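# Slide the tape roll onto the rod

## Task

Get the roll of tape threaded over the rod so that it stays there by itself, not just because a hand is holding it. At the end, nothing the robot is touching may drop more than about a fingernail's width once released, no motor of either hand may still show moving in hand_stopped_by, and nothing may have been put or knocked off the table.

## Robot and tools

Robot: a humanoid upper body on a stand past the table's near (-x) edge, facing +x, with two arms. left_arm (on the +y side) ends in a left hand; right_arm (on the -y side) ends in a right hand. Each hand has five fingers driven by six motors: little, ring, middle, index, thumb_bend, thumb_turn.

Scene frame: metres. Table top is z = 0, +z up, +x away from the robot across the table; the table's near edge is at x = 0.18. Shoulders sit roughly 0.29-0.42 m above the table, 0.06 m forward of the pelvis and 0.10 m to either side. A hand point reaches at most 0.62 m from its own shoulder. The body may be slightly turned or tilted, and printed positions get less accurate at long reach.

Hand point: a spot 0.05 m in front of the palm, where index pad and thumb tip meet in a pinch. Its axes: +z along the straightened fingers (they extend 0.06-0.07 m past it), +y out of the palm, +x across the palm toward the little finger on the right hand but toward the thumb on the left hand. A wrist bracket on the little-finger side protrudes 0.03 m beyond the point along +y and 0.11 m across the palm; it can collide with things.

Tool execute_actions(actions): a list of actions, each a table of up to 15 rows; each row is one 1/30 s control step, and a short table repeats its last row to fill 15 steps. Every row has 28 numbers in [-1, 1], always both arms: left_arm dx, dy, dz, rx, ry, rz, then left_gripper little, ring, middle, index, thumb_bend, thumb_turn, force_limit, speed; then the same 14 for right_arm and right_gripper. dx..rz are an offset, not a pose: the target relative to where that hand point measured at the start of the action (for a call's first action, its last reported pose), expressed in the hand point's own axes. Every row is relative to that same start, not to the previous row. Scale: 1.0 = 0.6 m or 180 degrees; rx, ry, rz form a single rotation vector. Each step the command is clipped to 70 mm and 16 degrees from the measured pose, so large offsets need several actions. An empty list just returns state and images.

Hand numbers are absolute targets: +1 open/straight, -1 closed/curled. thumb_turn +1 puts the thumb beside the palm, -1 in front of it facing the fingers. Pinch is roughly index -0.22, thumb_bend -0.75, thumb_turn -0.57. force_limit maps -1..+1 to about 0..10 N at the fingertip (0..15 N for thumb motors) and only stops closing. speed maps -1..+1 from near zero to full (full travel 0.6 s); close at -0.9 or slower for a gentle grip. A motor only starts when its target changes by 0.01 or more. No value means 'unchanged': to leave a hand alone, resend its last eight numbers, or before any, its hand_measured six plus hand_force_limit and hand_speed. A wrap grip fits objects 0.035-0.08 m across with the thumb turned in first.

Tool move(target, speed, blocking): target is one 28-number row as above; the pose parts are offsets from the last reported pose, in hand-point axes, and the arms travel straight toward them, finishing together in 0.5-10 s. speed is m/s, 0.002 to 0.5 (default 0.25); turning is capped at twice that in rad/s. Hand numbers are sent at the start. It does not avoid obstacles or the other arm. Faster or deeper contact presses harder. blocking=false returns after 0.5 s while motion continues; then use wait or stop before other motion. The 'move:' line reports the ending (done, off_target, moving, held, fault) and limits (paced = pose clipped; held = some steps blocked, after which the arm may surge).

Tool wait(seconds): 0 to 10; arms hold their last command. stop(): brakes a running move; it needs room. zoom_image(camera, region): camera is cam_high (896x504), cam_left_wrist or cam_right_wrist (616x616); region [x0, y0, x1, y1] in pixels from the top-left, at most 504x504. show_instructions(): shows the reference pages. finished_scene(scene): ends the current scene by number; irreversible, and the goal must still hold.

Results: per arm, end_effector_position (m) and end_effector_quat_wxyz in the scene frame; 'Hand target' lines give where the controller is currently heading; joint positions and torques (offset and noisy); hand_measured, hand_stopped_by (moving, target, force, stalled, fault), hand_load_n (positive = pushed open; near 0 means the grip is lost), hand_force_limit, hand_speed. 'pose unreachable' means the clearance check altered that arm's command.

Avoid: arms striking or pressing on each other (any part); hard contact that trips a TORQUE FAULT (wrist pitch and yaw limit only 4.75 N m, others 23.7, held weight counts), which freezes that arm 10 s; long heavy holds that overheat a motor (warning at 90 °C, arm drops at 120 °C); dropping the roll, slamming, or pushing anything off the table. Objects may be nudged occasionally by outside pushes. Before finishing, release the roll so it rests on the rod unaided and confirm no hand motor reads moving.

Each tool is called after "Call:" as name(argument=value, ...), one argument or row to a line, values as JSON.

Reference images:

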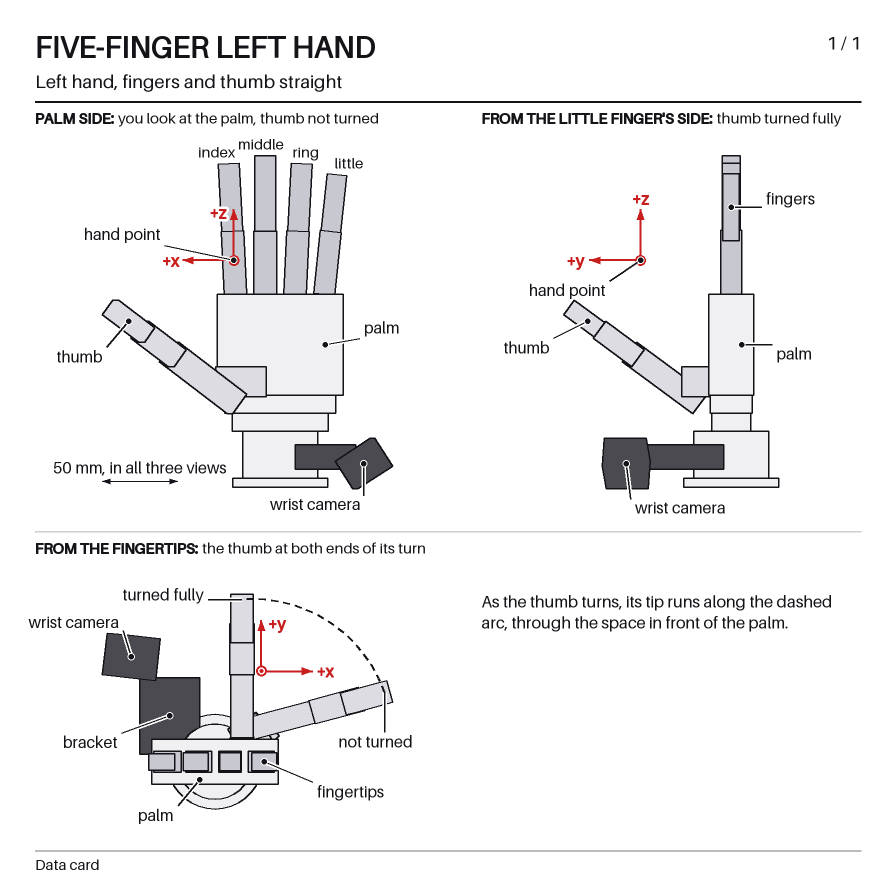

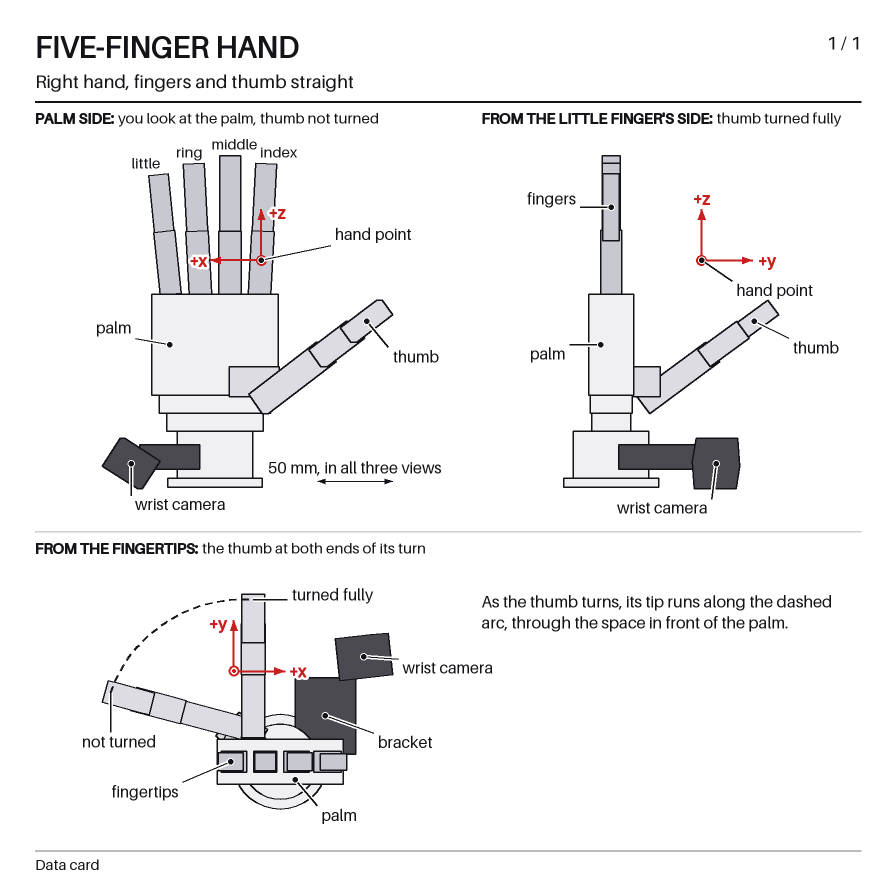

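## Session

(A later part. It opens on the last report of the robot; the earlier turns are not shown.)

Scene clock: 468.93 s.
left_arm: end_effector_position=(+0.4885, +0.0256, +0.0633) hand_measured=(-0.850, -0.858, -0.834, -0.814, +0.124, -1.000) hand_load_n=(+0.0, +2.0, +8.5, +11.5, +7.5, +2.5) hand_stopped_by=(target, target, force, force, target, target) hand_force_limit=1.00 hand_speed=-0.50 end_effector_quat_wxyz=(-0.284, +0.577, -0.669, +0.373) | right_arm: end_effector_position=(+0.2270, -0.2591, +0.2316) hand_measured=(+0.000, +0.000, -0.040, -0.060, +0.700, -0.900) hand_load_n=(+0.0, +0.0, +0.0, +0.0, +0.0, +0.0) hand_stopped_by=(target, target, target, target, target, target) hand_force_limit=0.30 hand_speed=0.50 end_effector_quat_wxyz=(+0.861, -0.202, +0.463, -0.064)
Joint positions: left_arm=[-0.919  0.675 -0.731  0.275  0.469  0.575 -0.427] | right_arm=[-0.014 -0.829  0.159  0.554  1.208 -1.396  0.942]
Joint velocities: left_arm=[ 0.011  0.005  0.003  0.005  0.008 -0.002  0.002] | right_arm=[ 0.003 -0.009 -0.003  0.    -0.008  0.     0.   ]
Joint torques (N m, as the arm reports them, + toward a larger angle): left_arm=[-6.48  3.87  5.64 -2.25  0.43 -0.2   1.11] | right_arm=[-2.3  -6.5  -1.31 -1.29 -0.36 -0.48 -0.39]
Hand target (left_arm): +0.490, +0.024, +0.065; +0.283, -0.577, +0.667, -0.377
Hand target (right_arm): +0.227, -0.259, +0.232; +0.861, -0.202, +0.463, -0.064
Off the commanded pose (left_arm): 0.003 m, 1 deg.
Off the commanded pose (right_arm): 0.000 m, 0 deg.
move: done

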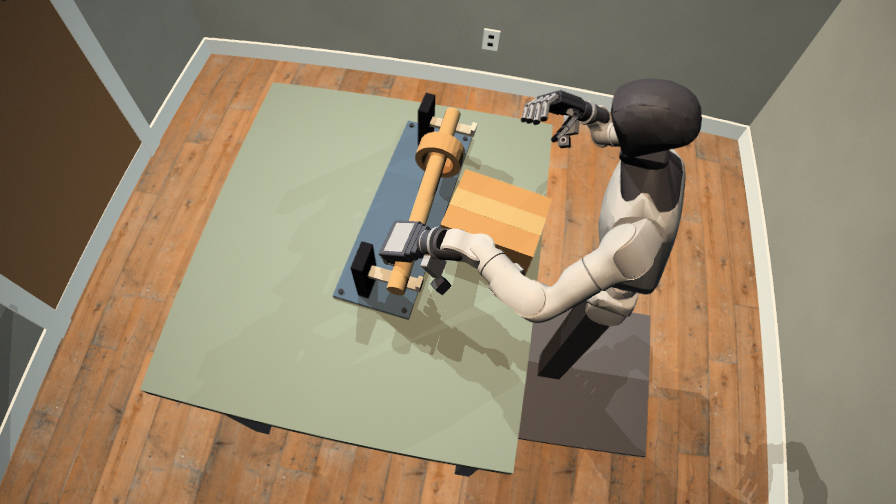

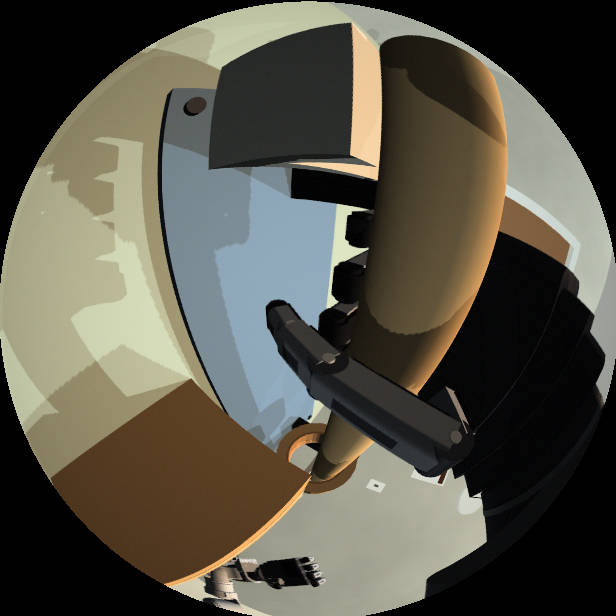

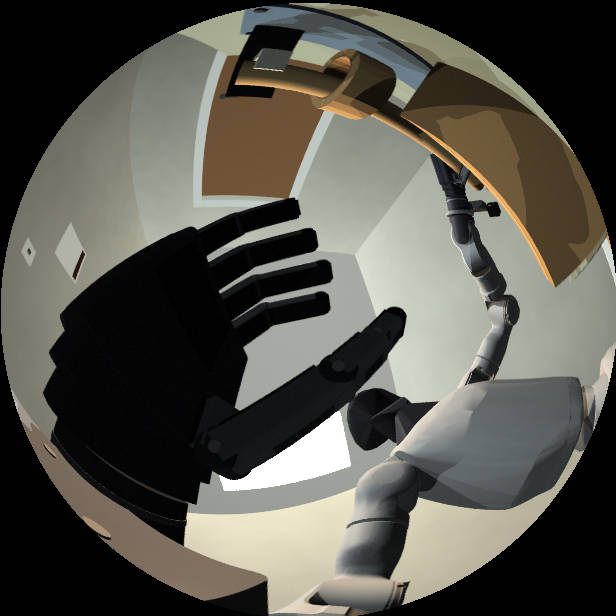

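Call:
move(
  target=[0,0.007,0.005,0,0,0,-0.85,-0.86,-0.97,-0.99,0.12,-1,1,-0.5,0,0,0,0,0,0,0,0,-0.04,-0.06,0.7,-0.9,0.3,0.5],
  speed=0.015,
)

Call:
move(
  target=[0,0,0,0,0,0,0.8,0.8,0.8,0.8,0.9,-1,1,-0.4,0,0,0,0,0,0,0,0,-0.04,-0.06,0.7,-0.9,0.3,0.5],
)

Scene clock: 475.90 s.
left_arm: end_effector_position=(+0.4899, +0.0255, +0.0603) hand_measured=(-0.850, -0.858, -0.834, -0.814, +0.124, -1.000) hand_load_n=(+0.0, +3.0, +8.5, +10.0, +7.5, +1.5) hand_stopped_by=(target, target, force, force, target, target) hand_force_limit=1.00 hand_speed=-0.50 end_effector_quat_wxyz=(-0.285, +0.578, -0.667, +0.374) | right_arm: end_effector_position=(+0.2270, -0.2591, +0.2316) hand_measured=(+0.000, +0.000, -0.040, -0.060, +0.700, -0.900) hand_load_n=(+0.0, +0.0, +0.0, +0.0, +0.0, +0.0) hand_stopped_by=(target, target, target, target, target, target) hand_force_limit=0.30 hand_speed=0.50 end_effector_quat_wxyz=(+0.861, -0.202, +0.463, -0.064)
Joint positions: left_arm=[-0.918  0.664 -0.731  0.298  0.469  0.565 -0.41 ] | right_arm=[-0.014 -0.829  0.159  0.554  1.208 -1.396  0.942]
Joint velocities: left_arm=[-0.017  0.     0.005  0.    -0.002  0.     0.   ] | right_arm=[ 0.     0.003 -0.002 -0.008 -0.018  0.     0.   ]
Joint torques (N m, as the arm reports them, + toward a larger angle): left_arm=[-5.93  3.64  4.67 -2.14  0.67 -0.2   0.9 ] | right_arm=[-3.05 -6.49 -1.2  -0.84  0.14 -0.49 -0.42]
Hand target (left_arm): +0.489, +0.025, +0.058; +0.284, -0.577, +0.669, -0.373
Hand target (right_arm): +0.227, -0.259, +0.232; +0.861, -0.202, +0.463, -0.064
Off the commanded pose (left_arm): 0.003 m, 0 deg.
Off the commanded pose (right_arm): 0.000 m, 0 deg.
move: done

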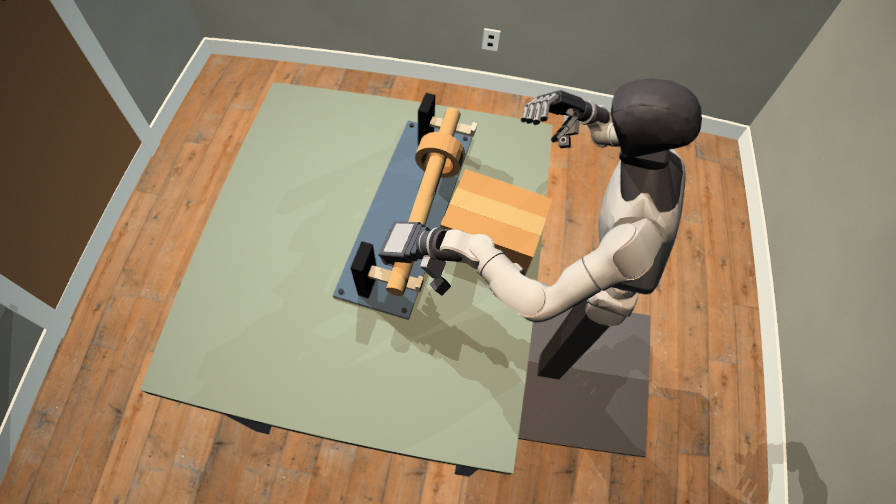

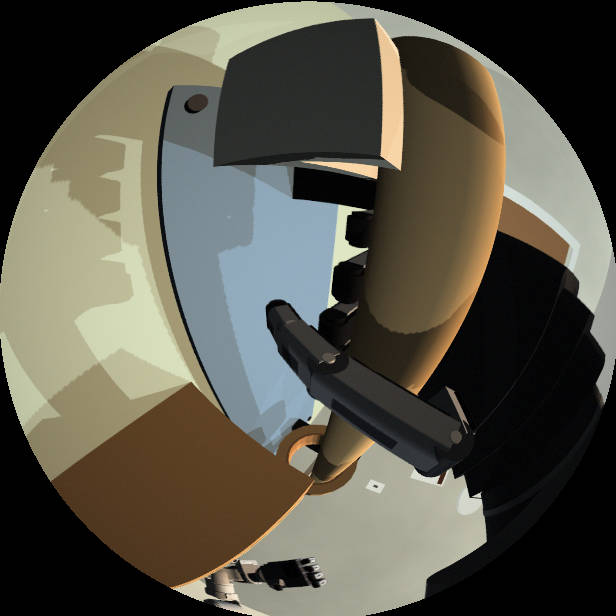

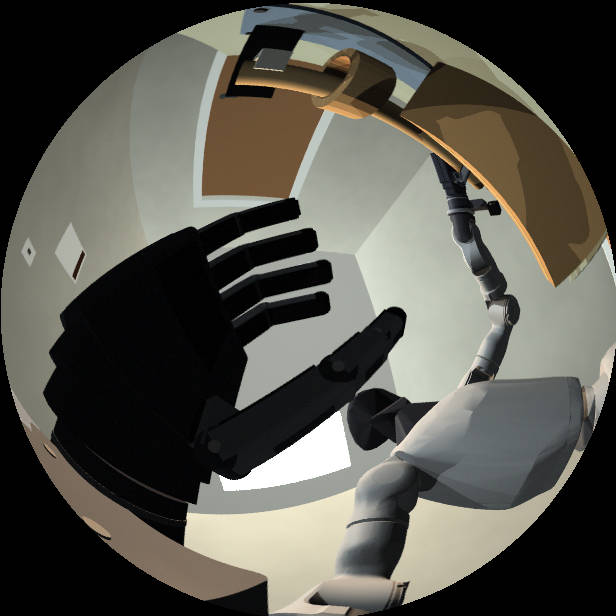

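Scene clock: 477.83 s.
left_arm: end_effector_position=(+0.4827, +0.0256, +0.0544) hand_measured=(+0.342, +0.800, +0.800, +0.800, +0.900, -1.000) hand_load_n=(-10.5, +0.0, +0.0, +0.0, +0.0, +0.0) hand_stopped_by=(stalled, target, target, target, target, target) hand_force_limit=1.00 hand_speed=-0.40 end_effector_quat_wxyz=(-0.273, +0.585, -0.671, +0.365) | right_arm: end_effector_position=(+0.2270, -0.2591, +0.2316) hand_measured=(+0.000, +0.000, -0.040, -0.060, +0.700, -0.900) hand_load_n=(+0.0, +0.0, +0.0, +0.0, +0.0, +0.0) hand_stopped_by=(target, target, target, target, target, target) hand_force_limit=0.30 hand_speed=0.50 end_effector_quat_wxyz=(+0.861, -0.202, +0.463, -0.064)
Joint positions: left_arm=[-0.908  0.664 -0.732  0.288  0.464  0.571 -0.435] | right_arm=[-0.014 -0.829  0.159  0.554  1.208 -1.396  0.942]
Joint velocities: left_arm=[ 0.011  0.008 -0.005  0.002 -0.006  0.     0.   ] | right_arm=[ 0.    -0.008  0.008 -0.006  0.008  0.     0.   ]
Joint torques (N m, as the arm reports them, + toward a larger angle): left_arm=[-5.52  3.85  4.4  -1.53  1.48 -0.26  1.27] | right_arm=[-2.26 -6.34 -0.85 -0.8  -0.4  -0.46 -0.37]
Hand target (left_arm): +0.490, +0.026, +0.061; +0.285, -0.578, +0.667, -0.374
Hand target (right_arm): +0.227, -0.259, +0.232; +0.861, -0.202, +0.463, -0.064
Off the commanded pose (left_arm): 0.009 m, 2 deg.
Off the commanded pose (right_arm): 0.000 m, 0 deg.
move: off_target (left_arm)

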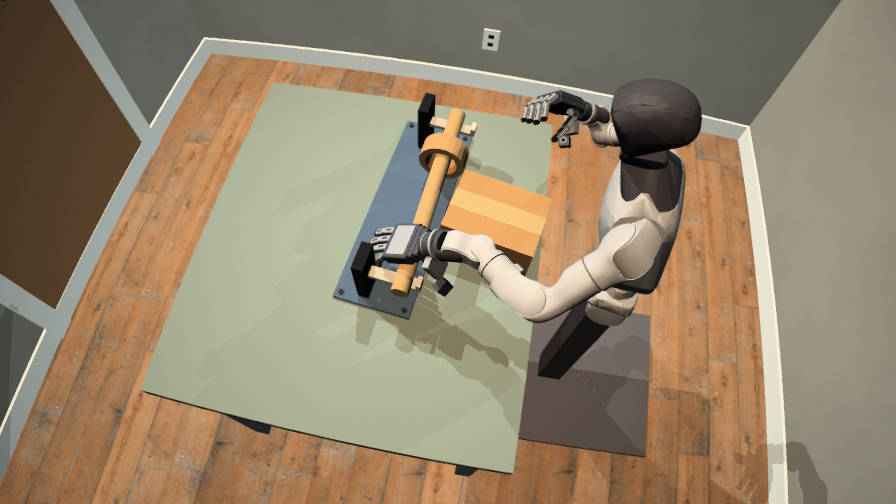

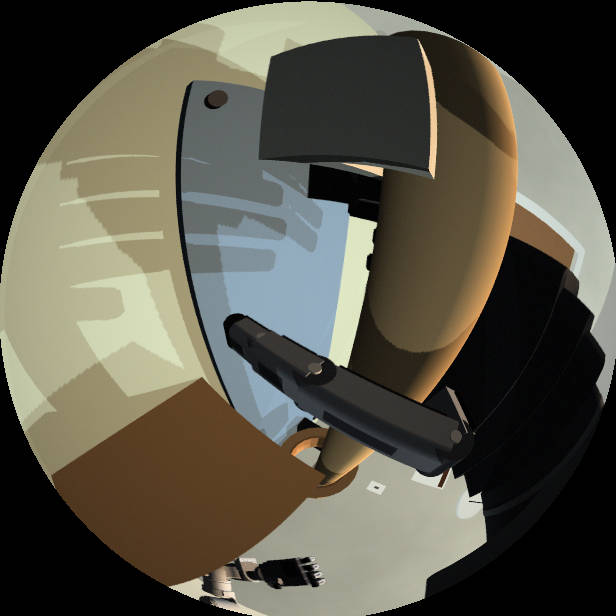

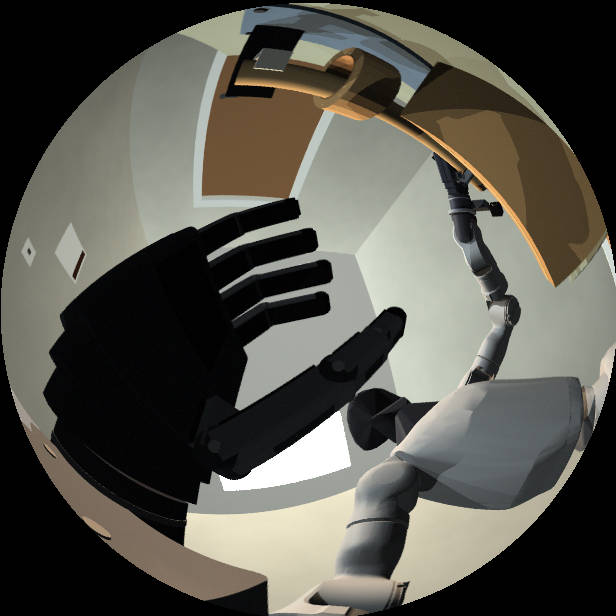

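Call:
move(
  target=[0.025,-0.12,-0.145,0,0,0,0.3,0.8,0.8,0.8,0.9,-1,1,-0.4,0,0,0,0,0,0,0,0,-0.04,-0.06,0.7,-0.9,0.3,0.5],
  speed=0.08,
)

Scene clock: 483.97 s.
left_arm: end_effector_position=(+0.4528, +0.0227, +0.1643) hand_measured=(+0.300, +0.800, +0.800, +0.800, +0.900, -1.000) hand_load_n=(+0.0, +0.0, +0.0, +0.0, +0.0, +0.0) hand_stopped_by=(target, target, target, target, target, target) hand_force_limit=1.00 hand_speed=-0.40 end_effector_quat_wxyz=(-0.271, +0.587, -0.669, +0.367) | right_arm: end_effector_position=(+0.2270, -0.2591, +0.2316) hand_measured=(+0.000, +0.000, -0.040, -0.060, +0.700, -0.900) hand_load_n=(+0.0, +0.0, +0.0, +0.0, +0.0, +0.0) hand_stopped_by=(target, target, target, target, target, target) hand_force_limit=0.30 hand_speed=0.50 end_effector_quat_wxyz=(+0.861, -0.202, +0.463, -0.064)
Joint positions: left_arm=[-1.039  0.931 -0.701 -0.284  0.465  0.965 -0.841] | right_arm=[-0.014 -0.829  0.159  0.554  1.208 -1.396  0.942]
Joint velocities: left_arm=[-0.002  0.008 -0.002  0.002 -0.009  0.     0.   ] | right_arm=[-0.008 -0.002  0.002 -0.003  0.009  0.     0.   ]
Joint torques (N m, as the arm reports them, + toward a larger angle): left_arm=[-4.68  4.47  4.55 -1.56  1.08  0.2   0.52] | right_arm=[-2.57 -6.46 -1.55 -0.76 -0.14 -0.48 -0.39]
Hand target (left_arm): +0.452, +0.023, +0.164; +0.272, -0.587, +0.669, -0.366
Hand target (right_arm): +0.227, -0.259, +0.232; +0.861, -0.202, +0.463, -0.064
Off the commanded pose (left_arm): 0.001 m, 1 deg.
Off the commanded pose (right_arm): 0.000 m, 0 deg.
move: done

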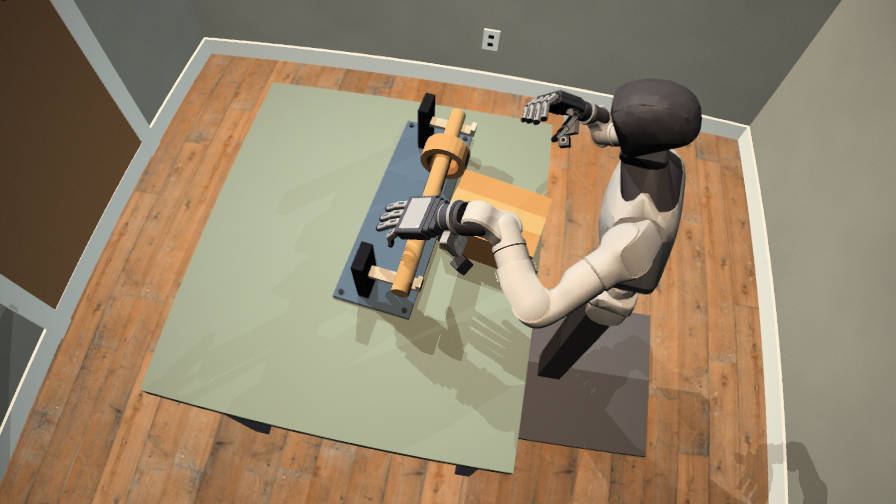

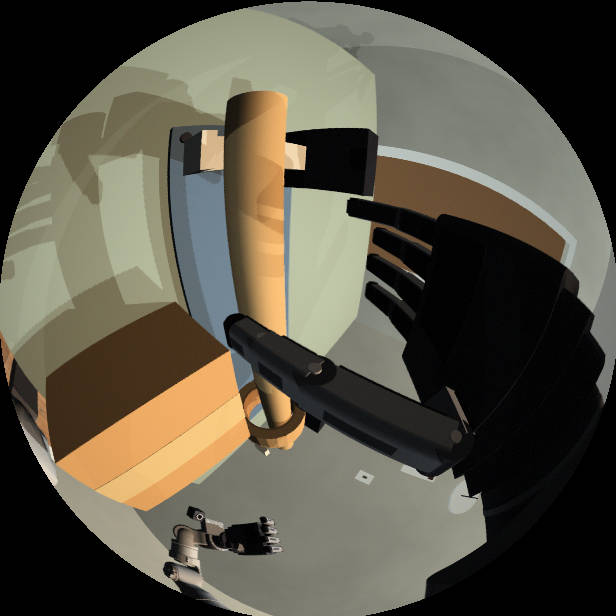

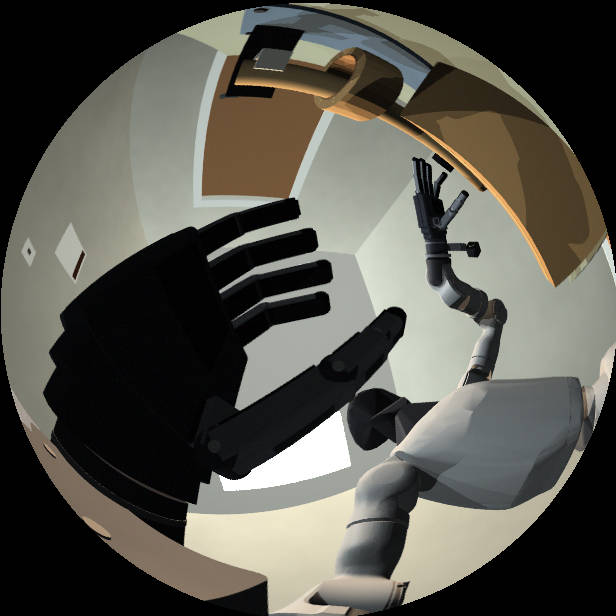

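Call:
finished_scene(
  scene=1,
)

The scene is finished: the task was done.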